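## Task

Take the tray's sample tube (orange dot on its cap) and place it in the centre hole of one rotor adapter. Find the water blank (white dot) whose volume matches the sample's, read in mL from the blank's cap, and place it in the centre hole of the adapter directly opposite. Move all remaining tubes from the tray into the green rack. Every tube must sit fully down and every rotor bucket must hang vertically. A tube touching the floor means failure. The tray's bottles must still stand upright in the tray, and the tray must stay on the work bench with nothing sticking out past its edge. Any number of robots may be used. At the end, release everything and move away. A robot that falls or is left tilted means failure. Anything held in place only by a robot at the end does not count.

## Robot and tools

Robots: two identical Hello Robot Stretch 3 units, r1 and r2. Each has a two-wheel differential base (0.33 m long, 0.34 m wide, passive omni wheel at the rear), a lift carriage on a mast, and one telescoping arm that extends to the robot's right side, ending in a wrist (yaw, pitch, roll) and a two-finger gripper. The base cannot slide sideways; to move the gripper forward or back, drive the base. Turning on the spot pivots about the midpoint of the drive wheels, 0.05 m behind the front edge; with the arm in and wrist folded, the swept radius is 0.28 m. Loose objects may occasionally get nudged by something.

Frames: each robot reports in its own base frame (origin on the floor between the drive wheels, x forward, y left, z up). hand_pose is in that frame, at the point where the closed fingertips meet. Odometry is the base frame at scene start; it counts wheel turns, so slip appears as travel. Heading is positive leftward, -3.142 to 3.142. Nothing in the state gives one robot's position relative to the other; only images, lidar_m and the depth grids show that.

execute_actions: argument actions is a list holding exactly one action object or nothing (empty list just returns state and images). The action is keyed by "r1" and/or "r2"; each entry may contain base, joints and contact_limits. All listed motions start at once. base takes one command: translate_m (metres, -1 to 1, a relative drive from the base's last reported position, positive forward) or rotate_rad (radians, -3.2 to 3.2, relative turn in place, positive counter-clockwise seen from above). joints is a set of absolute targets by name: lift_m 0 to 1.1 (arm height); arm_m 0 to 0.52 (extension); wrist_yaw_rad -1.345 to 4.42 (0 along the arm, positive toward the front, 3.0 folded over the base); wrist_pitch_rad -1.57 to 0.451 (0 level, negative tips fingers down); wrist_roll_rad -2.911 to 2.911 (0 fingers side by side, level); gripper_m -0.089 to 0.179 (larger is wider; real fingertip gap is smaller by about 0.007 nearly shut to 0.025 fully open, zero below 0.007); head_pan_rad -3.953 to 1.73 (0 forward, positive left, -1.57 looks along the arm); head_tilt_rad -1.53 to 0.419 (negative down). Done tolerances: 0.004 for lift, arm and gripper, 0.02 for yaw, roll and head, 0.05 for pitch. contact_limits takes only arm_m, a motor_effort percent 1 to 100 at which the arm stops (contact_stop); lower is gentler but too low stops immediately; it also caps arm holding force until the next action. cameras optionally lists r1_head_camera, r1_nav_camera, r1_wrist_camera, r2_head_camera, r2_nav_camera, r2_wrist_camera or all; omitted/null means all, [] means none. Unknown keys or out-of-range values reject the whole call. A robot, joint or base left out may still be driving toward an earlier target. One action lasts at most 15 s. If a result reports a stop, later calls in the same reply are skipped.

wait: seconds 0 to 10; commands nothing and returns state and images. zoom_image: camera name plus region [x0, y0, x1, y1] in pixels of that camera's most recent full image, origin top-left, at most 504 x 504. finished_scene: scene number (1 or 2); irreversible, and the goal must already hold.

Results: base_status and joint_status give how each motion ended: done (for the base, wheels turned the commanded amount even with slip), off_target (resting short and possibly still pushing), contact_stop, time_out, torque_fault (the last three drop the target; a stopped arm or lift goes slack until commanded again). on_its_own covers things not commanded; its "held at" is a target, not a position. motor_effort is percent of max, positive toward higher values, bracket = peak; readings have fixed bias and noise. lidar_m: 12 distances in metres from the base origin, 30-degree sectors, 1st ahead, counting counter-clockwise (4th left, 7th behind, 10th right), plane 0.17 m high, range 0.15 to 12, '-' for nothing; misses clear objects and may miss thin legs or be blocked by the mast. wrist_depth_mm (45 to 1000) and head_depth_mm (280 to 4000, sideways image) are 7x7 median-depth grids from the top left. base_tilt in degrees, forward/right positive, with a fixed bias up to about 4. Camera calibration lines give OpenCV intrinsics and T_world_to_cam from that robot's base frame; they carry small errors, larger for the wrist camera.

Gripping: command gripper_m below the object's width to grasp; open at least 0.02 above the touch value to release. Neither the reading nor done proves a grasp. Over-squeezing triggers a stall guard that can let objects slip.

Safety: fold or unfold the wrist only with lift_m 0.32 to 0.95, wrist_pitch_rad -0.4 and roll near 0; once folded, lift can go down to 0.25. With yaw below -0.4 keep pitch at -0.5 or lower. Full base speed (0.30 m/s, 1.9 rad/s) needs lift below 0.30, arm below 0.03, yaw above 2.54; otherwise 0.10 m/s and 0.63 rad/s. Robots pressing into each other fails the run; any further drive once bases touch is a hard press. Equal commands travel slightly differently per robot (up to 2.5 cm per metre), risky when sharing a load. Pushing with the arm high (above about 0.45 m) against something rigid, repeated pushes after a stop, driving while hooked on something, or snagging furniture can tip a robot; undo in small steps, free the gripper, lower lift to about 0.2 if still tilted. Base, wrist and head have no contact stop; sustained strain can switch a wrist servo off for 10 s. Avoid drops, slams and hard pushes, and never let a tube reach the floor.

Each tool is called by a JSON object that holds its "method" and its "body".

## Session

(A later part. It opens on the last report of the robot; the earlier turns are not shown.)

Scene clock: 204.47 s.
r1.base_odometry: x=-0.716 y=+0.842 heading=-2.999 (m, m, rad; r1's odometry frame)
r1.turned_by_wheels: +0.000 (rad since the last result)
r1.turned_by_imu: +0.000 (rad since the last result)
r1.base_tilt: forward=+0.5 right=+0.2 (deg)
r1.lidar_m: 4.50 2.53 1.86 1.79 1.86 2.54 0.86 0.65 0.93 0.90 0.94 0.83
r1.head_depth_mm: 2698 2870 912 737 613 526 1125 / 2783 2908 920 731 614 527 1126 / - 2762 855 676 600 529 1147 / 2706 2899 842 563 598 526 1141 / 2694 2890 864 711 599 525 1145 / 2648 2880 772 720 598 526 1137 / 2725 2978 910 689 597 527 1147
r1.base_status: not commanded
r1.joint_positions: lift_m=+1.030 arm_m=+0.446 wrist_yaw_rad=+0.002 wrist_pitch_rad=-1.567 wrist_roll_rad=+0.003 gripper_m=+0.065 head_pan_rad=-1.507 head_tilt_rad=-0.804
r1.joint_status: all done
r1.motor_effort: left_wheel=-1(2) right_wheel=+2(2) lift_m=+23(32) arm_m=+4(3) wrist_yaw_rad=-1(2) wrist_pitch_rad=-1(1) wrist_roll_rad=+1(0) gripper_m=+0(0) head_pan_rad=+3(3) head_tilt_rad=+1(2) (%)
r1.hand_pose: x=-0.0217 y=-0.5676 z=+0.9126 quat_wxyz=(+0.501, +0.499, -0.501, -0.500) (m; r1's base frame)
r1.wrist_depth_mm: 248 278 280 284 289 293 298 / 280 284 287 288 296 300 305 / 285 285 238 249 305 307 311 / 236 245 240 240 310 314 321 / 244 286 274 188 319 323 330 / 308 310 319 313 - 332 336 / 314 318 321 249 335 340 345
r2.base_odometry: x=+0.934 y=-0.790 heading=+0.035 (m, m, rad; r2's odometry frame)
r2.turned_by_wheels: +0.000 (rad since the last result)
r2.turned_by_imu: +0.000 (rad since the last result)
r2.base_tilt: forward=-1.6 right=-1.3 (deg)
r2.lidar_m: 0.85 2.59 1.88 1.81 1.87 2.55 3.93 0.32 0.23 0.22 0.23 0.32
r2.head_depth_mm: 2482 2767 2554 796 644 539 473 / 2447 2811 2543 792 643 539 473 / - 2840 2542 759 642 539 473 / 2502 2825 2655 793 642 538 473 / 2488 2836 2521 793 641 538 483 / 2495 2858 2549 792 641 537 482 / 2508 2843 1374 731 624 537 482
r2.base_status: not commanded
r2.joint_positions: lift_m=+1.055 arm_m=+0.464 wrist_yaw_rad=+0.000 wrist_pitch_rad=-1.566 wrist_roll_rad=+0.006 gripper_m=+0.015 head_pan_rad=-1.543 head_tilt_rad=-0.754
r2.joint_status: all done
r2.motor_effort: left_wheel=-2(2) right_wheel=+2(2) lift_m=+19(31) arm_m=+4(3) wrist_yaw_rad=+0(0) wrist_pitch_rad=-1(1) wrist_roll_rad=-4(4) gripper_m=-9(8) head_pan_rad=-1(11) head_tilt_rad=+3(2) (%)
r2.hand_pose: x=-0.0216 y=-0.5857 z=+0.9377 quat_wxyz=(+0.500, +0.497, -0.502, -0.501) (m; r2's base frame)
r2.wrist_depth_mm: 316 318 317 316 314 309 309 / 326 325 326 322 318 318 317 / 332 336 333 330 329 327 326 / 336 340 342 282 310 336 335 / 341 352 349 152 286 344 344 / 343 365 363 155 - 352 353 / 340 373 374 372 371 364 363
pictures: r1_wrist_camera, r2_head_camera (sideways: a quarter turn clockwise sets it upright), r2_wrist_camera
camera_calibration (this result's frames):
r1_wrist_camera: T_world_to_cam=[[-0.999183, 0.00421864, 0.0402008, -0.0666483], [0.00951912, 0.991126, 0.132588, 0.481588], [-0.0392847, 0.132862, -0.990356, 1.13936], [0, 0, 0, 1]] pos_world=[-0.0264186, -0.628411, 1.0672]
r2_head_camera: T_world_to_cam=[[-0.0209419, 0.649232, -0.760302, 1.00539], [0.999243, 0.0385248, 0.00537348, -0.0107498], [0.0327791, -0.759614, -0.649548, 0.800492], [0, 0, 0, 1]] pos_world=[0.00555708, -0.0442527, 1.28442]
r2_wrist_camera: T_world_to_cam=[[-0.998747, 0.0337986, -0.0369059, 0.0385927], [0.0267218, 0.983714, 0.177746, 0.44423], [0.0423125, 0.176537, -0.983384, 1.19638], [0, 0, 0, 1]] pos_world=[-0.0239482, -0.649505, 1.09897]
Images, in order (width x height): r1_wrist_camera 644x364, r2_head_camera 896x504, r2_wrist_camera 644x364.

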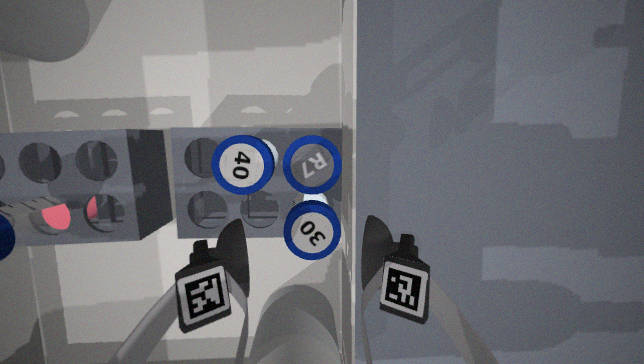

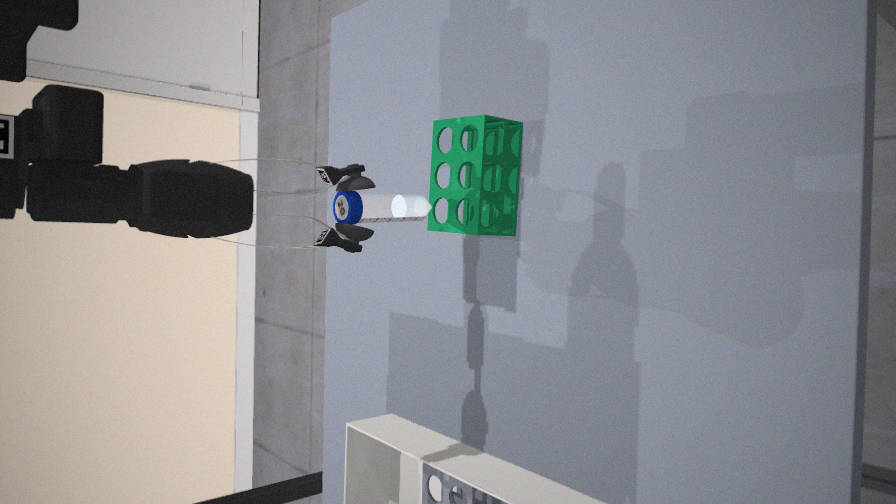

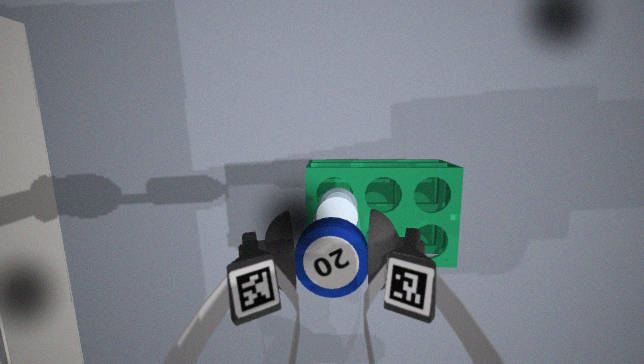

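{"method": "execute_actions", "body": {"actions": [{"r1":{"base":{"translate_m":-0.004},"joints":{"arm_m":0.449,"lift_m":0.988}},"r2":{"base":{"translate_m":0.002},"joints":{"lift_m":1.0}}}], "cameras": ["r1_wrist_camera","r2_wrist_camera","r2_head_camera"]}}

Scene clock: 211.13 s.
r1.base_odometry: x=-0.712 y=+0.843 heading=-2.999 (m, m, rad; r1's odometry frame)
r1.turned_by_wheels: +0.000 (rad since the last result)
r1.turned_by_imu: -0.001 (rad since the last result)
r1.base_tilt: forward=+0.5 right=+0.2 (deg)
r1.lidar_m: 4.51 2.53 1.86 1.79 1.85 2.54 0.86 0.65 0.93 0.90 0.93 0.83
r1.head_depth_mm: - 2898 918 737 615 527 1127 / 2718 2895 916 734 615 527 1126 / - 2893 857 692 600 527 1152 / 2646 2913 844 558 599 527 1146 / 2669 2876 865 716 600 526 1147 / 2693 2896 767 717 598 527 1146 / 2642 2892 910 693 599 527 1141
r1.base_status: done
r1.joint_positions: lift_m=+0.988 arm_m=+0.449 wrist_yaw_rad=+0.002 wrist_pitch_rad=-1.567 wrist_roll_rad=+0.003 gripper_m=+0.065 head_pan_rad=-1.507 head_tilt_rad=-0.804
r1.joint_status: all done
r1.motor_effort: left_wheel=-1(6) right_wheel=+2(4) lift_m=+23(24) arm_m=+3(4) wrist_yaw_rad=-2(1) wrist_pitch_rad=-1(1) wrist_roll_rad=+0(0) gripper_m=+0(1) head_pan_rad=+3(4) head_tilt_rad=+2(1) (%)
r1.hand_pose: x=-0.0217 y=-0.5706 z=+0.8706 quat_wxyz=(+0.501, +0.499, -0.501, -0.500) (m; r1's base frame)
r1.wrist_depth_mm: 235 237 241 242 248 252 254 / 241 244 246 249 256 258 262 / 245 247 252 254 260 265 270 / 195 205 137 139 266 271 274 / 201 217 206 155 274 278 282 / 264 266 272 146 - 285 292 / 272 273 276 249 290 288 299
r2.base_odometry: x=+0.936 y=-0.790 heading=+0.035 (m, m, rad; r2's odometry frame)
r2.turned_by_wheels: +0.000 (rad since the last result)
r2.turned_by_imu: +0.001 (rad since the last result)
r2.base_tilt: forward=-1.7 right=-1.3 (deg)
r2.lidar_m: 0.85 2.58 1.88 1.81 1.87 2.55 3.93 0.32 0.23 0.22 0.23 0.31
r2.head_depth_mm: 2380 2853 2542 795 643 539 473 / - 2850 2544 795 642 540 473 / - - 994 736 641 539 474 / 2483 2820 2553 766 641 539 473 / 2508 2833 2563 792 641 539 482 / 2502 2858 2542 792 641 539 482 / 2503 2832 1372 726 624 537 481
r2.base_status: done
r2.joint_positions: lift_m=+1.000 arm_m=+0.464 wrist_yaw_rad=+0.000 wrist_pitch_rad=-1.566 wrist_roll_rad=+0.006 gripper_m=+0.015 head_pan_rad=-1.543 head_tilt_rad=-0.754
r2.joint_status: all done
r2.motor_effort: left_wheel=-2(4) right_wheel=+2(6) lift_m=+19(19) arm_m=+4(4) wrist_yaw_rad=+0(1) wrist_pitch_rad=-1(1) wrist_roll_rad=-4(4) gripper_m=-8(8) head_pan_rad=-2(2) head_tilt_rad=+2(1) (%)
r2.hand_pose: x=-0.0216 y=-0.5857 z=+0.8827 quat_wxyz=(+0.500, +0.497, -0.502, -0.501) (m; r2's base frame)
r2.wrist_depth_mm: 267 266 266 262 260 261 260 / 276 273 272 271 267 265 265 / 282 278 280 276 276 274 271 / 289 288 286 257 254 278 279 / 297 297 292 152 231 286 288 / 306 305 303 155 - 294 296 / 314 313 313 312 309 306 302
pictures: r1_wrist_camera, r2_head_camera (sideways: a quarter turn clockwise sets it upright), r2_wrist_camera
camera_calibration (this result's frames):
r1_wrist_camera: T_world_to_cam=[[-0.999183, 0.00421842, 0.0402008, -0.0649474], [0.0095189, 0.991126, 0.132588, 0.49013], [-0.0392848, 0.132862, -0.990356, 1.09817], [0, 0, 0, 1]] pos_world=[-0.0264186, -0.631411, 1.0252]
r2_head_camera: T_world_to_cam=[[-0.020851, 0.649235, -0.760302, 1.00539], [0.999249, 0.0383848, 0.00537348, -0.0107499], [0.0326727, -0.759618, -0.649548, 0.800493], [0, 0, 0, 1]] pos_world=[0.00555088, -0.0442526, 1.28442]
r2_wrist_camera: T_world_to_cam=[[-0.998747, 0.033799, -0.0369059, 0.0365633], [0.0267222, 0.983713, 0.177746, 0.454009], [0.0423125, 0.176537, -0.983384, 1.1423], [0, 0, 0, 1]] pos_world=[-0.0239483, -0.649509, 1.04397]
Images, in order (width x height): r1_wrist_camera 644x364, r2_head_camera 896x504, r2_wrist_camera 644x364.

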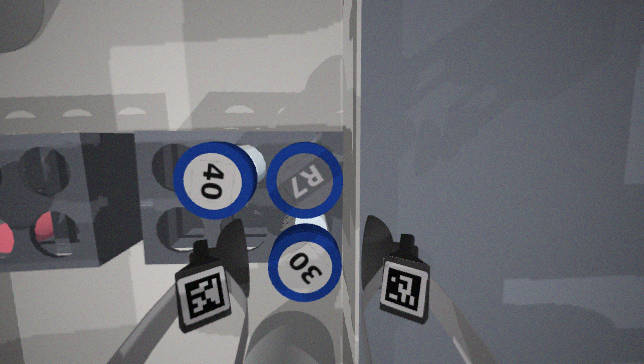

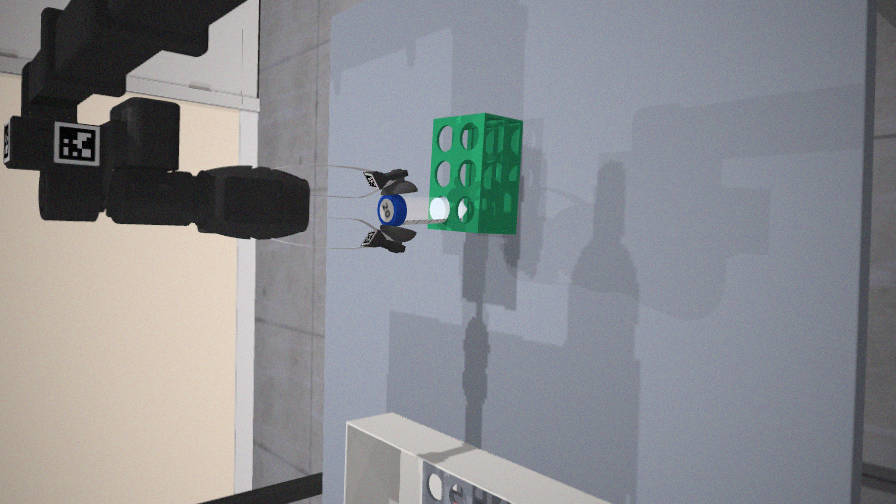

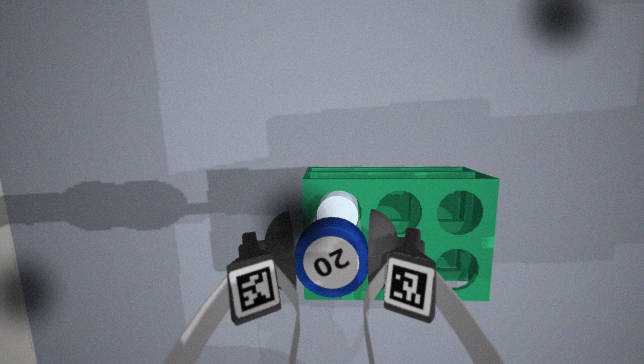

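{"method": "execute_actions", "body": {"actions": [{"r1":{"joints":{"gripper_m":0.015}},"r2":{"joints":{"lift_m":0.988}}}], "cameras": []}}

{"method": "execute_actions", "body": {"actions": [{"r1":{"joints":{"lift_m":1.1}},"r2":{"joints":{"gripper_m":0.065}}}], "cameras": ["r1_wrist_camera","r2_wrist_camera"]}}

{"method": "execute_actions", "body": {"actions": [{"r1":{"base":{"translate_m":-0.25}},"r2":{"joints":{"lift_m":1.097}}}], "cameras": ["r2_head_camera"]}}

{"method": "execute_actions", "body": {"actions": [{"r1":{"base":{"translate_m":-1.0},"joints":{"arm_m":0.29}},"r2":{"base":{"translate_m":0.358}}}], "cameras": ["r1_wrist_camera","r2_wrist_camera"]}}

Scene clock: 218.50 s.
r1.base_odometry: x=-0.712 y=+0.843 heading=-2.999 (m, m, rad; r1's odometry frame)
r1.turned_by_wheels: +0.000 (rad since the last result)
r1.turned_by_imu: -0.001 (rad since the last result)
r1.base_tilt: forward=+0.5 right=+0.3 (deg)
r1.lidar_m: 4.51 2.52 1.86 1.79 1.86 2.54 0.86 0.65 0.93 0.90 0.94 0.83
r1.head_depth_mm: - 2880 913 739 614 530 1128 / 2709 2895 915 736 614 528 1124 / - 2877 858 695 598 526 1143 / 2713 2839 847 559 598 527 1148 / 2653 2869 864 714 599 525 1146 / 2705 2923 763 716 600 526 1138 / 2658 2872 910 695 596 526 1146
r1.base_status: not commanded
r1.joint_positions: lift_m=+0.988 arm_m=+0.449 wrist_yaw_rad=+0.002 wrist_pitch_rad=-1.567 wrist_roll_rad=+0.003 gripper_m=+0.015 head_pan_rad=-1.507 head_tilt_rad=-0.804
r1.joint_status: all done
r1.motor_effort: left_wheel=-1(1) right_wheel=+2(2) lift_m=+24(23) arm_m=+4(4) wrist_yaw_rad=-1(1) wrist_pitch_rad=-1(1) wrist_roll_rad=+0(1) gripper_m=-7(81) head_pan_rad=+2(3) head_tilt_rad=+0(1) (%)
r1.hand_pose: x=-0.0217 y=-0.5706 z=+0.8706 quat_wxyz=(+0.501, +0.499, -0.501, -0.500) (m; r1's base frame)
r1.wrist_depth_mm: 234 238 242 243 249 254 256 / 241 242 247 250 256 258 262 / 243 248 248 253 261 265 268 / 195 206 137 139 267 272 276 / 200 217 205 142 272 276 283 / 266 268 - 143 284 285 291 / 272 273 277 248 288 293 298
r2.base_odometry: x=+0.936 y=-0.790 heading=+0.035 (m, m, rad; r2's odometry frame)
r2.turned_by_wheels: +0.000 (rad since the last result)
r2.turned_by_imu: +0.001 (rad since the last result)
r2.base_tilt: forward=-1.8 right=-1.3 (deg)
r2.lidar_m: 0.84 2.58 1.88 1.81 1.87 2.54 3.92 0.32 0.23 0.22 0.23 0.32
r2.head_depth_mm: 2362 - 2562 795 643 539 473 / 2390 2863 2581 793 643 539 473 / 2369 - 993 726 642 540 473 / 2454 2819 2529 766 642 539 473 / 2505 2842 2534 792 642 538 482 / 2492 2825 2535 792 642 538 482 / 2506 2849 1374 727 624 537 482
r2.base_status: not commanded
r2.joint_positions: lift_m=+0.988 arm_m=+0.464 wrist_yaw_rad=+0.000 wrist_pitch_rad=-1.566 wrist_roll_rad=+0.006 gripper_m=+0.015 head_pan_rad=-1.543 head_tilt_rad=-0.754
r2.joint_status: all done
r2.motor_effort: left_wheel=-2(2) right_wheel=+1(3) lift_m=+18(17) arm_m=+4(4) wrist_yaw_rad=+1(0) wrist_pitch_rad=-1(1) wrist_roll_rad=-4(4) gripper_m=-9(8) head_pan_rad=-2(1) head_tilt_rad=+2(1) (%)
r2.hand_pose: x=-0.0216 y=-0.5857 z=+0.8708 quat_wxyz=(+0.500, +0.497, -0.502, -0.501) (m; r2's base frame)
r2.wrist_depth_mm: 258 256 254 251 252 249 249 / 261 259 260 260 259 254 253 / 269 270 265 265 262 261 262 / 276 276 275 265 243 266 268 / 284 285 282 153 219 274 273 / 292 288 290 155 - 282 281 / 304 303 298 295 295 291 289
pictures: none
No camera images: the call's "cameras" was empty. Leave "cameras" out to get every camera's image.

Scene clock: 220.37 s.
r1.base_odometry: x=-0.712 y=+0.843 heading=-2.999 (m, m, rad; r1's odometry frame)
r1.turned_by_wheels: +0.000 (rad since the last result)
r1.turned_by_imu: +0.000 (rad since the last result)
r1.base_tilt: forward=+0.6 right=+0.2 (deg)
r1.lidar_m: 4.51 2.53 1.86 1.80 1.86 2.55 0.85 0.65 0.94 0.90 0.94 0.83
r1.head_depth_mm: 2679 2867 915 735 613 528 1130 / 2639 2893 913 734 615 528 1132 / - 2929 854 716 600 526 1145 / 2673 2885 837 560 598 527 1147 / 2704 2911 865 715 598 526 1142 / 2659 2918 767 719 598 526 1127 / 2689 2878 911 696 600 525 1145
r1.base_status: not commanded
r1.joint_positions: lift_m=+1.100 arm_m=+0.449 wrist_yaw_rad=+0.002 wrist_pitch_rad=-1.567 wrist_roll_rad=+0.003 gripper_m=+0.015 head_pan_rad=-1.507 head_tilt_rad=-0.804
r1.joint_status: all done
r1.motor_effort: left_wheel=-1(2) right_wheel=+3(2) lift_m=+34(36) arm_m=+4(3) wrist_yaw_rad=-1(1) wrist_pitch_rad=-1(1) wrist_roll_rad=+0(0) gripper_m=-7(8) head_pan_rad=+3(3) head_tilt_rad=+1(2) (%)
r1.hand_pose: x=-0.0217 y=-0.5706 z=+0.9821 quat_wxyz=(+0.501, +0.499, -0.501, -0.500) (m; r1's base frame)
r1.wrist_depth_mm: 246 339 345 348 357 361 367 / 313 351 353 357 364 371 373 / 312 352 355 366 375 382 381 / 305 313 312 315 382 388 393 / 295 377 381 168 389 396 403 / 341 386 - 143 403 411 412 / 341 366 352 268 416 417 425
r2.base_odometry: x=+0.936 y=-0.790 heading=+0.035 (m, m, rad; r2's odometry frame)
r2.turned_by_wheels: +0.000 (rad since the last result)
r2.turned_by_imu: +0.000 (rad since the last result)
r2.base_tilt: forward=-1.6 right=-1.4 (deg)
r2.lidar_m: 0.85 2.59 1.88 1.81 1.87 2.55 3.92 0.32 0.23 0.22 0.23 0.32
r2.head_depth_mm: 2359 - 2567 797 642 540 472 / 2398 2843 2548 794 643 539 474 / 2413 - 993 727 643 539 473 / 2520 2817 992 769 642 539 473 / 2492 2845 2530 792 642 539 483 / 2490 2834 2541 791 642 538 483 / 2508 2812 1374 726 624 538 482
r2.base_status: not commanded
r2.joint_positions: lift_m=+0.988 arm_m=+0.464 wrist_yaw_rad=+0.000 wrist_pitch_rad=-1.566 wrist_roll_rad=+0.006 gripper_m=+0.065 head_pan_rad=-1.543 head_tilt_rad=-0.754
r2.joint_status: all done
r2.motor_effort: left_wheel=-2(2) right_wheel=+2(3) lift_m=+19(18) arm_m=+4(4) wrist_yaw_rad=-2(0) wrist_pitch_rad=-1(1) wrist_roll_rad=-4(4) gripper_m=+0(79) head_pan_rad=-2(2) head_tilt_rad=+2(2) (%)
r2.hand_pose: x=-0.0216 y=-0.5857 z=+0.8708 quat_wxyz=(+0.500, +0.497, -0.502, -0.501) (m; r2's base frame)
r2.wrist_depth_mm: 256 255 253 252 251 249 249 / 261 262 260 260 258 255 255 / 270 269 267 266 262 262 259 / 278 278 276 264 242 266 268 / 284 287 280 156 216 274 276 / 295 289 - 226 225 282 280 / 301 299 296 293 296 294 292
pictures: r1_wrist_camera, r2_wrist_camera
camera_calibration (this result's frames):
r1_wrist_camera: T_world_to_cam=[[-0.999183, 0.00421899, 0.0402008, -0.0694305], [0.00951946, 0.991126, 0.132588, 0.475345], [-0.0392847, 0.132862, -0.990356, 1.20862], [0, 0, 0, 1]] pos_world=[-0.0264186, -0.631412, 1.13673]
r2_wrist_camera: T_world_to_cam=[[-0.998747, 0.0337991, -0.0369059, 0.0361211], [0.0267222, 0.983713, 0.177746, 0.456139], [0.0423125, 0.176537, -0.983384, 1.13052], [0, 0, 0, 1]] pos_world=[-0.0239483, -0.649509, 1.03199]
Images, in order (width x height): r1_wrist_camera 644x364, r2_wrist_camera 644x364.

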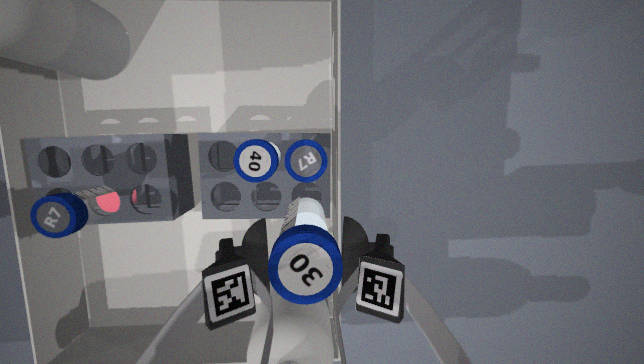

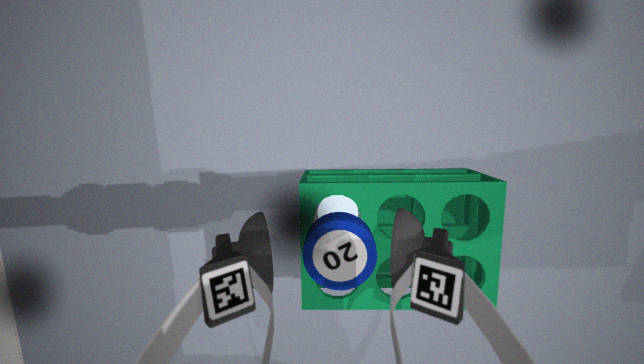

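Scene clock: 224.10 s.
r1.base_odometry: x=-0.464 y=+0.878 heading=-2.999 (m, m, rad; r1's odometry frame)
r1.turned_by_wheels: +0.000 (rad since the last result)
r1.turned_by_imu: -0.001 (rad since the last result)
r1.base_tilt: forward=+0.6 right=+0.3 (deg)
r1.lidar_m: 1.08 2.52 1.86 1.79 1.86 2.53 0.86 0.43 0.76 0.90 0.93 1.08
r1.head_depth_mm: 2654 2894 917 735 614 528 1105 / 2663 2877 915 735 614 527 1147 / - 2927 881 735 614 526 1153 / 2623 2884 882 734 613 528 1141 / 2668 2827 913 734 612 526 1149 / 2711 2896 862 713 614 527 1145 / 2693 2838 752 609 597 526 1148
r1.base_status: done
r1.joint_positions: lift_m=+1.100 arm_m=+0.449 wrist_yaw_rad=+0.002 wrist_pitch_rad=-1.567 wrist_roll_rad=+0.003 gripper_m=+0.015 head_pan_rad=-1.507 head_tilt_rad=-0.804
r1.joint_status: not commanded
r1.motor_effort: left_wheel=-1(5) right_wheel=+2(4) lift_m=+34(35) arm_m=+3(3) wrist_yaw_rad=-1(1) wrist_pitch_rad=-1(1) wrist_roll_rad=+0(0) gripper_m=-7(7) head_pan_rad=+3(3) head_tilt_rad=+1(2) (%)
r1.hand_pose: x=-0.0217 y=-0.5706 z=+0.9821 quat_wxyz=(+0.501, +0.499, -0.501, -0.500) (m; r1's base frame)
r1.wrist_depth_mm: 316 339 348 352 360 360 362 / 329 348 355 363 364 369 376 / 312 359 362 369 373 379 385 / 303 366 372 375 381 390 392 / 356 372 382 169 393 398 407 / 338 387 - 143 408 409 416 / 294 384 406 405 413 422 426
r2.base_odometry: x=+0.936 y=-0.790 heading=+0.035 (m, m, rad; r2's odometry frame)
r2.turned_by_wheels: +0.000 (rad since the last result)
r2.turned_by_imu: +0.001 (rad since the last result)
r2.base_tilt: forward=-1.7 right=-1.3 (deg)
r2.lidar_m: 0.84 2.59 1.88 1.81 1.87 2.55 3.93 0.32 0.23 0.22 0.23 0.32
r2.head_depth_mm: 2452 2792 2541 793 643 540 473 / 2519 2809 2543 796 642 539 473 / - 2881 2540 737 642 540 474 / 2492 2831 1775 793 641 538 473 / 2490 2820 2545 792 641 539 483 / 2508 2861 2519 792 641 539 482 / 2519 2879 2558 728 623 538 482
r2.base_status: not commanded
r2.joint_positions: lift_m=+1.097 arm_m=+0.464 wrist_yaw_rad=+0.000 wrist_pitch_rad=-1.566 wrist_roll_rad=+0.006 gripper_m=+0.065 head_pan_rad=-1.543 head_tilt_rad=-0.754
r2.joint_status: all done
r2.motor_effort: left_wheel=-2(2) right_wheel=+2(2) lift_m=+34(39) arm_m=+3(4) wrist_yaw_rad=+0(0) wrist_pitch_rad=-1(1) wrist_roll_rad=-4(4) gripper_m=+1(0) head_pan_rad=-2(2) head_tilt_rad=+3(1) (%)
r2.hand_pose: x=-0.0216 y=-0.5857 z=+0.9790 quat_wxyz=(+0.500, +0.497, -0.502, -0.501) (m; r2's base frame)
r2.wrist_depth_mm: 356 361 359 352 352 348 346 / 347 363 362 365 356 359 359 / 345 378 375 373 368 368 364 / 349 382 383 346 345 376 375 / 357 402 389 391 359 387 389 / 365 406 - 399 400 392 398 / 352 419 416 415 412 406 411
pictures: r2_head_camera (sideways: a quarter turn clockwise sets it upright)
camera_calibration (this result's frames):
r2_head_camera: T_world_to_cam=[[-0.0208507, 0.649235, -0.760302, 1.00539], [0.999249, 0.0383844, 0.00537349, -0.0107499], [0.0326724, -0.759618, -0.649548, 0.800493], [0, 0, 0, 1]] pos_world=[0.00555086, -0.0442526, 1.28442]
Images, in order (width x height): r2_head_camera 896x504.

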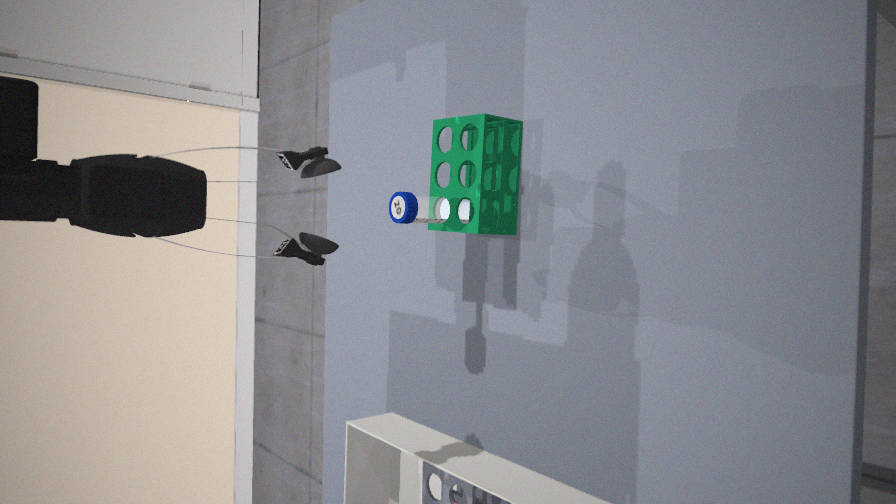

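Scene clock: 235.33 s.
r1.base_odometry: x=+0.526 y=+1.020 heading=-3.000 (m, m, rad; r1's odometry frame)
r1.turned_by_wheels: +0.000 (rad since the last result)
r1.turned_by_imu: -0.003 (rad since the last result)
r1.base_tilt: forward=+0.5 right=+0.2 (deg)
r1.lidar_m: 2.07 2.54 1.86 1.79 1.86 2.53 3.04 0.31 0.23 0.22 0.23 0.31
r1.head_depth_mm: 2637 2890 2281 1820 604 546 676 / 691 795 839 705 562 538 664 / - - 866 743 561 540 663 / 696 807 873 739 633 541 663 / 695 803 878 731 639 542 664 / 700 805 865 744 621 542 660 / 699 808 833 771 558 545 663
r1.base_status: done
r1.joint_positions: lift_m=+1.100 arm_m=+0.290 wrist_yaw_rad=+0.002 wrist_pitch_rad=-1.567 wrist_roll_rad=+0.003 gripper_m=+0.015 head_pan_rad=-1.507 head_tilt_rad=-0.804
r1.joint_status: all done
r1.motor_effort: left_wheel=-2(6) right_wheel=+2(3) lift_m=+34(34) arm_m=-4(4) wrist_yaw_rad=-1(1) wrist_pitch_rad=-1(1) wrist_roll_rad=+0(0) gripper_m=-7(8) head_pan_rad=+3(3) head_tilt_rad=+1(1) (%)
r1.hand_pose: x=-0.0217 y=-0.4122 z=+0.9821 quat_wxyz=(+0.501, +0.499, -0.501, -0.500) (m; r1's base frame)
r1.wrist_depth_mm: 339 352 363 374 318 - - / 364 366 360 377 324 - - / 373 369 380 422 331 - - / 368 365 391 423 337 - - / 329 390 451 168 345 - - / 338 338 - 142 355 - - / - - - - - - -
r2.base_odometry: x=+1.294 y=-0.777 heading=+0.034 (m, m, rad; r2's odometry frame)
r2.turned_by_wheels: +0.000 (rad since the last result)
r2.turned_by_imu: +0.000 (rad since the last result)
r2.base_tilt: forward=-1.7 right=-1.3 (deg)
r2.lidar_m: 0.79 2.60 1.89 1.81 1.87 2.55 4.27 0.32 0.23 0.22 0.23 0.31
r2.head_depth_mm: 2482 2791 2555 794 643 539 473 / 2527 2795 2531 794 625 539 474 / - 2899 2536 712 544 539 473 / 2475 2833 1771 740 638 540 473 / 2508 2816 991 721 637 540 472 / 2501 2857 991 692 637 538 472 / 2498 2854 2544 790 623 538 482
r2.base_status: done
r2.joint_positions: lift_m=+1.097 arm_m=+0.464 wrist_yaw_rad=+0.000 wrist_pitch_rad=-1.566 wrist_roll_rad=+0.006 gripper_m=+0.065 head_pan_rad=-1.543 head_tilt_rad=-0.754
r2.joint_status: not commanded
r2.motor_effort: left_wheel=-2(3) right_wheel=+1(7) lift_m=+34(34) arm_m=+4(4) wrist_yaw_rad=+1(0) wrist_pitch_rad=-1(1) wrist_roll_rad=-4(4) gripper_m=+0(1) head_pan_rad=-2(2) head_tilt_rad=+3(2) (%)
r2.hand_pose: x=-0.0216 y=-0.5857 z=+0.9790 quat_wxyz=(+0.500, +0.497, -0.502, -0.501) (m; r2's base frame)
r2.wrist_depth_mm: 220 286 354 351 345 347 348 / 231 278 364 356 356 356 352 / 372 367 370 370 367 364 365 / 390 352 355 319 369 377 376 / 402 329 326 332 388 388 385 / 411 357 - 396 393 394 396 / 423 390 412 400 343 407 407
pictures: r1_wrist_camera, r2_wrist_camera
camera_calibration (this result's frames):
r1_wrist_camera: T_world_to_cam=[[-0.999183, 0.00421884, 0.0402008, -0.070099], [0.00951932, 0.991126, 0.132588, 0.31831], [-0.0392847, 0.132862, -0.990356, 1.18757], [0, 0, 0, 1]] pos_world=[-0.0264186, -0.472972, 1.13673]
r2_wrist_camera: T_world_to_cam=[[-0.998747, 0.0337986, -0.0369059, 0.0401146], [0.0267218, 0.983714, 0.177746, 0.436905], [0.0423125, 0.176537, -0.983384, 1.23693], [0, 0, 0, 1]] pos_world=[-0.0239482, -0.64951, 1.1402]
Images, in order (width x height): r1_wrist_camera 644x364, r2_wrist_camera 644x364.

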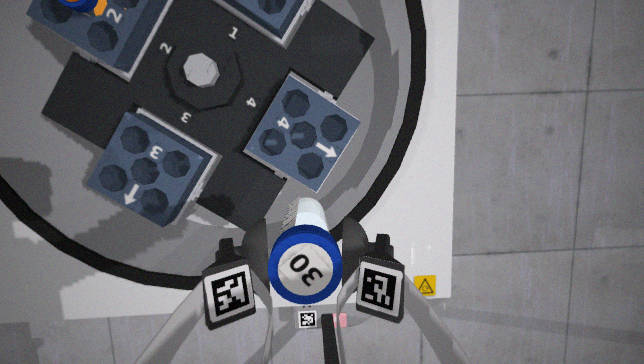

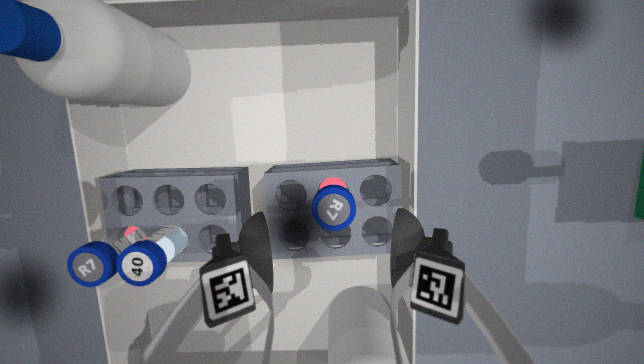

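{"method": "execute_actions", "body": {"actions": [{"r1":{"base":{"translate_m":0.005},"joints":{"arm_m":0.351}},"r2":{"joints":{"arm_m":0.459,"lift_m":1.03}}}], "cameras": []}}

{"method": "execute_actions", "body": {"actions": [{"r1":{"joints":{"lift_m":1.015}},"r2":{"joints":{"lift_m":0.988}}}], "cameras": ["r1_wrist_camera","r2_wrist_camera"]}}

Scene clock: 242.13 s.
r1.base_odometry: x=+0.521 y=+1.019 heading=-3.000 (m, m, rad; r1's odometry frame)
r1.turned_by_wheels: +0.000 (rad since the last result)
r1.turned_by_imu: -0.001 (rad since the last result)
r1.base_tilt: forward=+0.5 right=+0.3 (deg)
r1.lidar_m: 2.06 2.55 1.86 1.79 1.86 2.53 3.05 0.31 0.23 0.22 0.23 0.31
r1.head_depth_mm: 2696 2882 2264 1764 575 539 676 / 695 785 840 713 560 538 666 / - 839 840 762 559 540 662 / 689 820 872 759 640 542 663 / 699 804 882 729 636 541 661 / 699 804 862 745 622 543 662 / 700 806 829 758 556 542 663
r1.base_status: done
r1.joint_positions: lift_m=+1.100 arm_m=+0.351 wrist_yaw_rad=+0.002 wrist_pitch_rad=-1.567 wrist_roll_rad=+0.003 gripper_m=+0.015 head_pan_rad=-1.507 head_tilt_rad=-0.804
r1.joint_status: all done
r1.motor_effort: left_wheel=-2(3) right_wheel=+1(8) lift_m=+35(35) arm_m=+3(5) wrist_yaw_rad=-2(1) wrist_pitch_rad=-1(1) wrist_roll_rad=+0(0) gripper_m=-8(8) head_pan_rad=+3(3) head_tilt_rad=+1(2) (%)
r1.hand_pose: x=-0.0217 y=-0.4726 z=+0.9821 quat_wxyz=(+0.501, +0.499, -0.501, -0.500) (m; r1's base frame)
r1.wrist_depth_mm: 338 356 356 382 316 - - / 352 358 370 381 323 - - / 376 378 361 383 331 - - / 377 383 389 372 340 - - / 359 370 399 168 344 - - / 335 383 - 142 356 - - / 344 346 356 360 362 - -
r2.base_odometry: x=+1.294 y=-0.777 heading=+0.034 (m, m, rad; r2's odometry frame)
r2.turned_by_wheels: +0.000 (rad since the last result)
r2.turned_by_imu: +0.001 (rad since the last result)
r2.base_tilt: forward=-1.7 right=-1.3 (deg)
r2.lidar_m: 0.79 2.60 1.88 1.81 1.87 2.55 4.28 0.32 0.23 0.22 0.23 0.31
r2.head_depth_mm: - 2811 2581 793 643 538 473 / - 2785 2540 793 625 539 474 / - 2792 2539 711 542 539 473 / 2477 2793 2565 740 640 539 473 / 2480 2812 990 723 638 537 472 / 2491 2826 988 693 638 537 473 / 2505 2848 2534 792 623 537 482
r2.base_status: not commanded
r2.joint_positions: lift_m=+1.030 arm_m=+0.459 wrist_yaw_rad=+0.000 wrist_pitch_rad=-1.566 wrist_roll_rad=+0.006 gripper_m=+0.065 head_pan_rad=-1.543 head_tilt_rad=-0.754
r2.joint_status: all done
r2.motor_effort: left_wheel=-2(1) right_wheel=+2(2) lift_m=+19(26) arm_m=-6(2) wrist_yaw_rad=+1(0) wrist_pitch_rad=-1(1) wrist_roll_rad=-4(4) gripper_m=+0(0) head_pan_rad=-2(2) head_tilt_rad=+2(1) (%)
r2.hand_pose: x=-0.0216 y=-0.5813 z=+0.9127 quat_wxyz=(+0.500, +0.497, -0.502, -0.501) (m; r2's base frame)
r2.wrist_depth_mm: 187 277 291 290 286 286 286 / 210 287 299 295 294 294 293 / 286 307 305 305 301 302 301 / 273 287 311 269 263 311 308 / 265 261 271 197 284 320 320 / 209 270 - 329 329 327 327 / 278 343 345 338 323 339 336
pictures: none
No camera images: the call's "cameras" was empty. Leave "cameras" out to get every camera's image.

Scene clock: 243.73 s.
r1.base_odometry: x=+0.521 y=+1.019 heading=-3.000 (m, m, rad; r1's odometry frame)
r1.turned_by_wheels: +0.000 (rad since the last result)
r1.turned_by_imu: +0.000 (rad since the last result)
r1.base_tilt: forward=+0.5 right=+0.3 (deg)
r1.lidar_m: 2.06 2.54 1.86 1.79 1.85 2.53 3.04 0.31 0.23 0.22 0.23 0.31
r1.head_depth_mm: 2728 2930 2286 1774 574 537 676 / - 804 837 710 561 539 663 / - - 830 736 560 538 663 / 698 804 866 717 639 540 661 / 697 800 882 732 637 542 660 / 701 802 861 744 620 543 665 / 701 807 832 758 555 543 664
r1.base_status: not commanded
r1.joint_positions: lift_m=+1.015 arm_m=+0.351 wrist_yaw_rad=+0.002 wrist_pitch_rad=-1.567 wrist_roll_rad=+0.003 gripper_m=+0.015 head_pan_rad=-1.507 head_tilt_rad=-0.804
r1.joint_status: all done
r1.motor_effort: left_wheel=-2(2) right_wheel=+2(1) lift_m=+23(34) arm_m=+3(3) wrist_yaw_rad=-1(1) wrist_pitch_rad=-1(1) wrist_roll_rad=+0(1) gripper_m=-7(7) head_pan_rad=+3(3) head_tilt_rad=+1(1) (%)
r1.hand_pose: x=-0.0217 y=-0.4726 z=+0.8976 quat_wxyz=(+0.501, +0.499, -0.501, -0.500) (m; r1's base frame)
r1.wrist_depth_mm: 256 282 274 294 278 235 - / 263 287 291 298 300 243 - / 291 290 292 305 328 248 - / 295 301 304 294 297 254 - / 310 291 315 170 263 261 - / 302 294 - 143 262 - - / 282 312 318 279 269 - -
r2.base_odometry: x=+1.294 y=-0.777 heading=+0.034 (m, m, rad; r2's odometry frame)
r2.turned_by_wheels: +0.000 (rad since the last result)
r2.turned_by_imu: +0.000 (rad since the last result)
r2.base_tilt: forward=-1.7 right=-1.3 (deg)
r2.lidar_m: 0.79 2.59 1.88 1.81 1.87 2.55 4.27 0.32 0.23 0.22 0.23 0.31
r2.head_depth_mm: 2393 - 2564 799 643 539 473 / 2384 2849 2552 794 626 539 473 / 2385 - 995 676 543 540 473 / 2473 2832 1771 734 639 540 473 / 2488 2842 988 720 639 539 473 / 2493 2833 993 691 638 539 473 / 2495 2824 2541 792 623 538 482
r2.base_status: not commanded
r2.joint_positions: lift_m=+0.988 arm_m=+0.459 wrist_yaw_rad=+0.000 wrist_pitch_rad=-1.566 wrist_roll_rad=+0.006 gripper_m=+0.065 head_pan_rad=-1.543 head_tilt_rad=-0.754
r2.joint_status: all done
r2.motor_effort: left_wheel=-1(1) right_wheel=+1(2) lift_m=+19(22) arm_m=-6(7) wrist_yaw_rad=+0(1) wrist_pitch_rad=-2(1) wrist_roll_rad=-4(4) gripper_m=+1(0) head_pan_rad=-2(1) head_tilt_rad=+1(2) (%)
r2.hand_pose: x=-0.0216 y=-0.5813 z=+0.8708 quat_wxyz=(+0.500, +0.497, -0.502, -0.501) (m; r2's base frame)
r2.wrist_depth_mm: 189 250 251 252 248 249 249 / 210 258 256 255 251 253 255 / 267 264 263 262 259 262 258 / 262 267 268 238 229 269 267 / 247 221 243 156 215 277 272 / 211 226 - 223 221 284 280 / 201 296 296 292 281 290 290
pictures: r1_wrist_camera, r2_wrist_camera
camera_calibration (this result's frames):
r1_wrist_camera: T_world_to_cam=[[-0.999183, 0.00421874, 0.0402008, -0.0664454], [0.00951921, 0.991126, 0.132588, 0.389423], [-0.0392847, 0.132862, -0.990356, 1.11187], [0, 0, 0, 1]] pos_world=[-0.0264186, -0.533412, 1.05218]
r2_wrist_camera: T_world_to_cam=[[-0.998747, 0.033801, -0.0369021, 0.0359715], [0.0267199, 0.983693, 0.177859, 0.451749], [0.0423121, 0.17665, -0.983364, 1.12979], [0, 0, 0, 1]] pos_world=[-0.0239481, -0.645176, 1.03198]
Images, in order (width x height): r1_wrist_camera 644x364, r2_wrist_camera 644x364.

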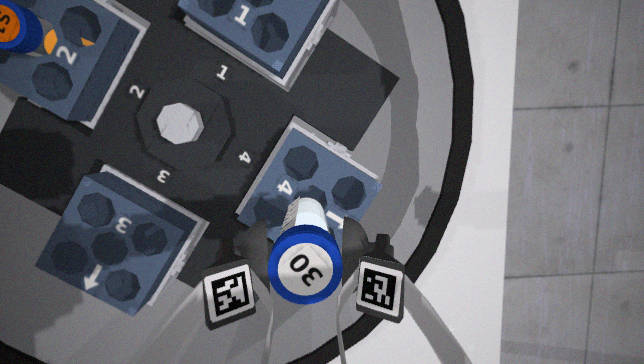

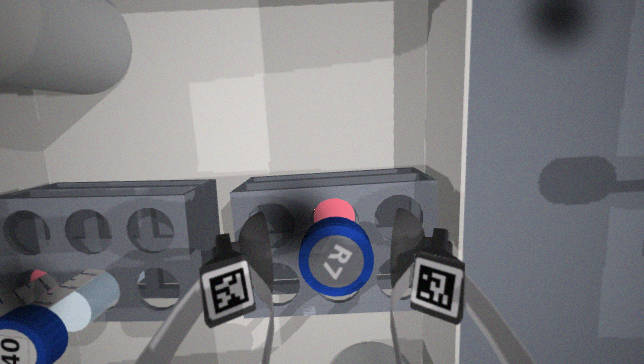

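{"method": "execute_actions", "body": {"actions": [{"r1":{"joints":{"lift_m":0.96}},"r2":{"joints":{"gripper_m":0.015}}}], "cameras": ["r1_wrist_camera"]}}

{"method": "execute_actions", "body": {"actions": [{"r1":{"joints":{"lift_m":0.912}},"r2":{"joints":{"lift_m":1.097}}}], "cameras": ["r1_wrist_camera","r1_head_camera","r2_wrist_camera"]}}

{"method": "execute_actions", "body": {"actions": [{"r2":{"base":{"translate_m":-0.15}}}], "cameras": []}}

Scene clock: 251.30 s.
r1.base_odometry: x=+0.521 y=+1.019 heading=-3.000 (m, m, rad; r1's odometry frame)
r1.turned_by_wheels: +0.000 (rad since the last result)
r1.turned_by_imu: -0.001 (rad since the last result)
r1.base_tilt: forward=+0.5 right=+0.2 (deg)
r1.lidar_m: 2.07 2.54 1.86 1.79 1.85 2.53 3.05 0.31 0.23 0.22 0.23 0.31
r1.head_depth_mm: 2566 - 2215 1768 575 538 675 / 658 852 838 710 561 536 662 / 672 - 835 761 559 539 662 / 697 802 867 734 640 542 664 / 697 806 879 728 638 541 663 / 700 802 864 746 622 542 662 / 700 807 831 760 553 544 664
r1.base_status: not commanded
r1.joint_positions: lift_m=+0.960 arm_m=+0.351 wrist_yaw_rad=+0.002 wrist_pitch_rad=-1.567 wrist_roll_rad=+0.003 gripper_m=+0.015 head_pan_rad=-1.507 head_tilt_rad=-0.804
r1.joint_status: all done
r1.motor_effort: left_wheel=-2(2) right_wheel=+2(2) lift_m=+23(23) arm_m=+3(3) wrist_yaw_rad=-1(1) wrist_pitch_rad=-1(1) wrist_roll_rad=+0(0) gripper_m=-6(7) head_pan_rad=+3(3) head_tilt_rad=+3(1) (%)
r1.hand_pose: x=-0.0217 y=-0.4726 z=+0.8426 quat_wxyz=(+0.501, +0.499, -0.501, -0.500) (m; r1's base frame)
r1.wrist_depth_mm: 215 231 233 236 264 181 948 / 232 219 239 242 245 188 - / 239 219 245 247 297 191 - / 243 245 248 229 278 196 - / 225 249 255 157 243 200 - / 230 250 - 142 207 205 - / 246 291 295 276 209 211 -
r2.base_odometry: x=+1.294 y=-0.777 heading=+0.034 (m, m, rad; r2's odometry frame)
r2.turned_by_wheels: +0.000 (rad since the last result)
r2.turned_by_imu: +0.001 (rad since the last result)
r2.base_tilt: forward=-1.7 right=-1.3 (deg)
r2.lidar_m: 0.79 2.60 1.88 1.81 1.87 2.55 4.28 0.32 0.23 0.22 0.23 0.31
r2.head_depth_mm: 2377 - 2558 794 643 540 473 / 2403 2854 2535 792 626 540 473 / 2411 - 994 698 542 539 473 / 2485 2807 1770 731 638 539 472 / 2484 2852 989 722 638 539 473 / 2504 2862 993 692 638 538 472 / 2475 2849 2523 791 623 538 482
r2.base_status: not commanded
r2.joint_positions: lift_m=+0.988 arm_m=+0.459 wrist_yaw_rad=+0.000 wrist_pitch_rad=-1.566 wrist_roll_rad=+0.006 gripper_m=+0.015 head_pan_rad=-1.543 head_tilt_rad=-0.754
r2.joint_status: all done
r2.motor_effort: left_wheel=-2(1) right_wheel=+1(1) lift_m=+19(18) arm_m=-6(6) wrist_yaw_rad=+1(0) wrist_pitch_rad=-1(1) wrist_roll_rad=-5(4) gripper_m=-9(81) head_pan_rad=-2(2) head_tilt_rad=+1(2) (%)
r2.hand_pose: x=-0.0216 y=-0.5813 z=+0.8708 quat_wxyz=(+0.500, +0.497, -0.502, -0.501) (m; r2's base frame)
r2.wrist_depth_mm: 188 250 250 249 247 249 248 / 210 258 260 256 253 255 252 / 266 266 263 261 259 264 260 / 261 269 267 240 229 269 266 / 247 220 247 153 233 277 273 / 211 224 240 154 - 285 281 / 199 297 296 292 280 292 291
pictures: r1_wrist_camera
camera_calibration (this result's frames):
r1_wrist_camera: T_world_to_cam=[[-0.999183, 0.00421963, 0.0402008, -0.0642342], [0.00952009, 0.991126, 0.132588, 0.396716], [-0.0392846, 0.132862, -0.990356, 1.05741], [0, 0, 0, 1]] pos_world=[-0.0264187, -0.533414, 0.99719]
Images, in order (width x height): r1_wrist_camera 644x364.

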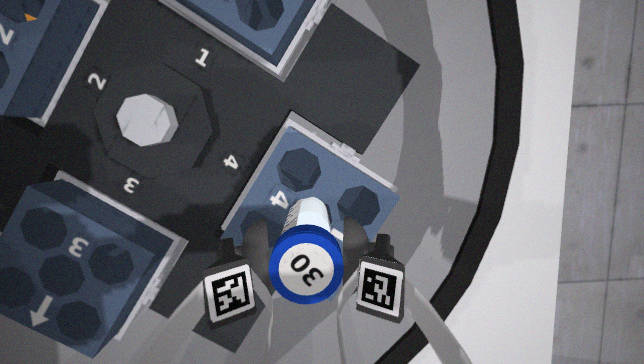

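Scene clock: 253.13 s.
r1.base_odometry: x=+0.521 y=+1.019 heading=-3.000 (m, m, rad; r1's odometry frame)
r1.turned_by_wheels: +0.000 (rad since the last result)
r1.turned_by_imu: +0.000 (rad since the last result)
r1.base_tilt: forward=+0.5 right=+0.3 (deg)
r1.lidar_m: 2.06 2.54 1.85 1.79 1.86 2.54 3.05 0.31 0.23 0.22 0.23 0.31
r1.head_depth_mm: 2623 - - 1713 573 537 676 / 680 - 840 713 560 538 665 / 695 - 809 782 561 539 662 / 697 803 875 760 635 541 663 / 697 805 882 731 640 542 661 / 700 803 868 744 625 543 664 / 698 809 831 763 554 543 664
r1.base_status: not commanded
r1.joint_positions: lift_m=+0.912 arm_m=+0.351 wrist_yaw_rad=+0.002 wrist_pitch_rad=-1.567 wrist_roll_rad=+0.003 gripper_m=+0.015 head_pan_rad=-1.507 head_tilt_rad=-0.804
r1.joint_status: all done
r1.motor_effort: left_wheel=-2(2) right_wheel=+2(3) lift_m=+23(22) arm_m=+4(4) wrist_yaw_rad=-1(1) wrist_pitch_rad=-1(1) wrist_roll_rad=+0(0) gripper_m=-8(7) head_pan_rad=+3(3) head_tilt_rad=+1(2) (%)
r1.hand_pose: x=-0.0217 y=-0.4726 z=+0.7946 quat_wxyz=(+0.501, +0.499, -0.501, -0.500) (m; r1's base frame)
r1.wrist_depth_mm: 184 186 188 192 218 170 136 / 171 171 193 195 198 176 140 / 174 174 196 199 263 178 143 / 197 198 200 185 262 173 146 / 193 204 203 159 222 166 151 / 182 210 - 143 205 156 155 / 184 216 218 251 204 158 159
r2.base_odometry: x=+1.294 y=-0.777 heading=+0.034 (m, m, rad; r2's odometry frame)
r2.turned_by_wheels: +0.000 (rad since the last result)
r2.turned_by_imu: +0.000 (rad since the last result)
r2.base_tilt: forward=-1.7 right=-1.2 (deg)
r2.lidar_m: 0.79 2.60 1.88 1.81 1.87 2.54 4.28 0.32 0.23 0.22 0.23 0.31
r2.head_depth_mm: 2459 2790 2550 794 642 539 474 / 2502 2812 2563 796 625 540 473 / - 2884 994 740 543 539 473 / 2479 2822 993 756 639 539 474 / 2497 2796 992 722 640 539 473 / 2496 2813 991 693 637 537 472 / 2482 2856 2550 792 625 537 482
r2.base_status: not commanded
r2.joint_positions: lift_m=+1.097 arm_m=+0.459 wrist_yaw_rad=+0.000 wrist_pitch_rad=-1.566 wrist_roll_rad=+0.006 gripper_m=+0.015 head_pan_rad=-1.543 head_tilt_rad=-0.754
r2.joint_status: all done
r2.motor_effort: left_wheel=-2(2) right_wheel=+2(2) lift_m=+34(34) arm_m=-6(6) wrist_yaw_rad=-1(0) wrist_pitch_rad=-1(1) wrist_roll_rad=-4(4) gripper_m=-9(8) head_pan_rad=-1(1) head_tilt_rad=+3(2) (%)
r2.hand_pose: x=-0.0216 y=-0.5813 z=+0.9790 quat_wxyz=(+0.500, +0.497, -0.502, -0.501) (m; r2's base frame)
r2.wrist_depth_mm: 218 277 349 356 353 348 345 / 237 288 362 360 355 358 355 / 374 370 373 368 364 366 368 / 387 355 355 344 374 378 373 / 402 321 335 153 389 387 385 / 411 365 408 154 - 396 397 / 426 404 415 395 333 406 408
pictures: r1_head_camera (sideways: a quarter turn clockwise sets it upright), r1_wrist_camera, r2_wrist_camera
camera_calibration (this result's frames):
r1_head_camera: T_world_to_cam=[[-0.0393428, 0.723618, -0.689078, 0.919857], [0.999082, 0.0401975, -0.0148299, 0.00612961], [0.016968, -0.689029, -0.724535, 0.902663], [0, 0, 0, 1]] pos_world=[0.0147493, -0.0439108, 1.28796]
r1_wrist_camera: T_world_to_cam=[[-0.999183, 0.00421872, 0.0402008, -0.0623051], [0.00951921, 0.991126, 0.132588, 0.403081], [-0.0392847, 0.132862, -0.990356, 1.00987], [0, 0, 0, 1]] pos_world=[-0.0264186, -0.533415, 0.949194]
r2_wrist_camera: T_world_to_cam=[[-0.998747, 0.0338015, -0.0369021, 0.039965], [0.0267204, 0.983693, 0.177859, 0.432502], [0.0423122, 0.17665, -0.983364, 1.2362], [0, 0, 0, 1]] pos_world=[-0.0239481, -0.645175, 1.14019]
Images, in order (width x height): r1_head_camera 896x504, r1_wrist_camera 644x364, r2_wrist_camera 644x364.

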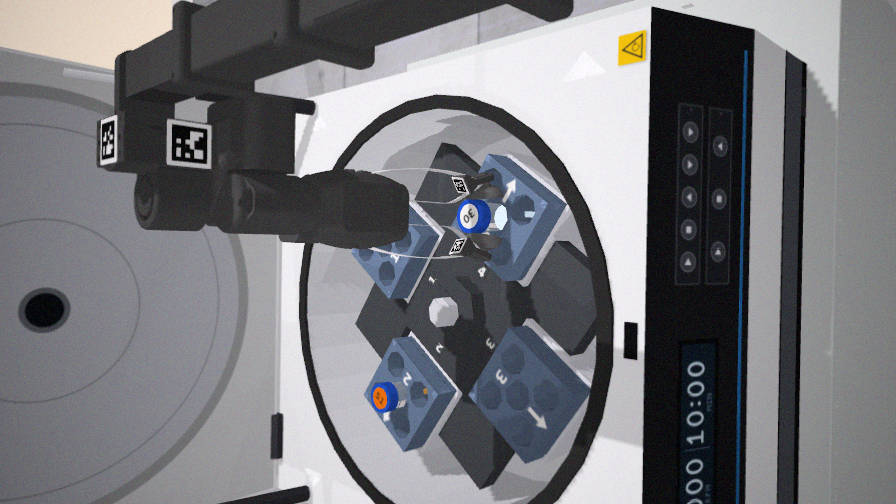

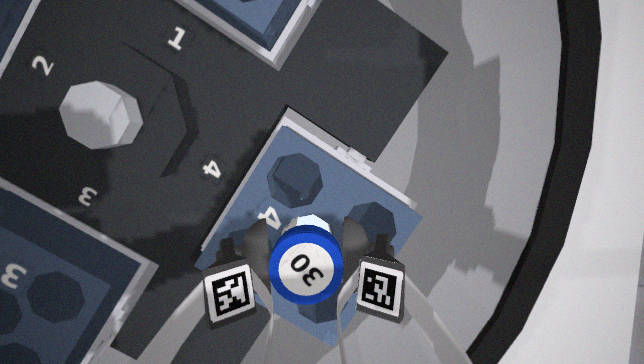

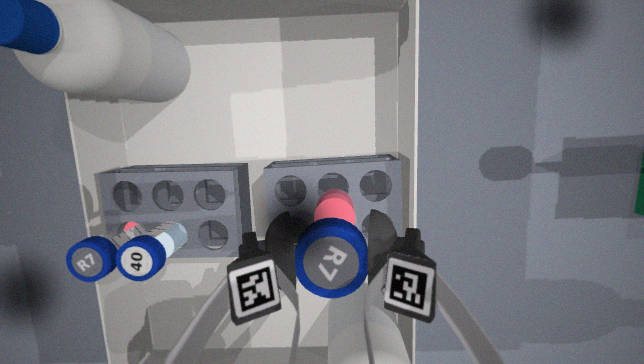

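Scene clock: 256.13 s.
r1.base_odometry: x=+0.521 y=+1.019 heading=-3.000 (m, m, rad; r1's odometry frame)
r1.turned_by_wheels: +0.000 (rad since the last result)
r1.turned_by_imu: -0.001 (rad since the last result)
r1.base_tilt: forward=+0.6 right=+0.2 (deg)
r1.lidar_m: 2.06 2.54 1.86 1.79 1.85 2.54 3.04 0.31 0.23 0.22 0.23 0.31
r1.head_depth_mm: 2618 - - 1712 574 537 677 / 683 - 838 710 559 538 664 / 695 - 814 778 562 539 661 / 698 801 873 759 636 542 663 / 699 802 882 729 642 542 662 / 699 803 866 744 625 543 660 / 700 804 832 759 554 543 665
r1.base_status: not commanded
r1.joint_positions: lift_m=+0.912 arm_m=+0.351 wrist_yaw_rad=+0.002 wrist_pitch_rad=-1.567 wrist_roll_rad=+0.003 gripper_m=+0.015 head_pan_rad=-1.507 head_tilt_rad=-0.804
r1.joint_status: not commanded
r1.motor_effort: left_wheel=-2(2) right_wheel=+2(2) lift_m=+23(23) arm_m=+3(3) wrist_yaw_rad=-1(2) wrist_pitch_rad=-1(1) wrist_roll_rad=+0(0) gripper_m=-8(8) head_pan_rad=+3(3) head_tilt_rad=+1(2) (%)
r1.hand_pose: x=-0.0217 y=-0.4726 z=+0.7946 quat_wxyz=(+0.501, +0.499, -0.501, -0.500) (m; r1's base frame)
r1.wrist_depth_mm: 184 185 188 192 218 168 136 / 169 171 192 195 198 176 140 / 174 175 196 201 262 177 143 / 198 199 200 184 261 173 146 / 192 205 203 159 221 165 151 / 184 210 - 142 205 155 156 / 183 216 218 250 203 157 159
r2.base_odometry: x=+1.144 y=-0.782 heading=+0.034 (m, m, rad; r2's odometry frame)
r2.turned_by_wheels: +0.000 (rad since the last result)
r2.turned_by_imu: +0.002 (rad since the last result)
r2.base_tilt: forward=-1.7 right=-1.3 (deg)
r2.lidar_m: 0.83 2.60 1.88 1.81 1.87 2.55 4.14 0.32 0.23 0.22 0.23 0.31
r2.head_depth_mm: 2481 2759 2559 716 642 540 473 / 2515 2791 2528 794 643 539 473 / - 2913 993 794 642 539 473 / 2486 2813 993 793 642 539 473 / 2487 2831 2506 722 559 538 473 / 2503 2832 2541 721 592 537 481 / 2518 2820 777 708 637 537 481
r2.base_status: done
r2.joint_positions: lift_m=+1.097 arm_m=+0.459 wrist_yaw_rad=+0.000 wrist_pitch_rad=-1.566 wrist_roll_rad=+0.006 gripper_m=+0.015 head_pan_rad=-1.543 head_tilt_rad=-0.754
r2.joint_status: not commanded
r2.motor_effort: left_wheel=-2(6) right_wheel=+3(3) lift_m=+34(34) arm_m=-6(5) wrist_yaw_rad=+0(0) wrist_pitch_rad=-1(1) wrist_roll_rad=-4(4) gripper_m=-8(9) head_pan_rad=-2(2) head_tilt_rad=+4(3) (%)
r2.hand_pose: x=-0.0216 y=-0.5813 z=+0.9790 quat_wxyz=(+0.500, +0.497, -0.502, -0.501) (m; r2's base frame)
r2.wrist_depth_mm: 344 357 352 352 348 348 346 / 362 366 361 365 360 359 354 / 376 375 374 374 367 367 360 / 362 352 334 384 374 362 279 / 333 356 334 152 388 387 351 / 412 401 401 155 - 393 396 / 413 414 336 412 415 407 407
pictures: none
No camera images: the call's "cameras" was empty. Leave "cameras" out to get every camera's image.


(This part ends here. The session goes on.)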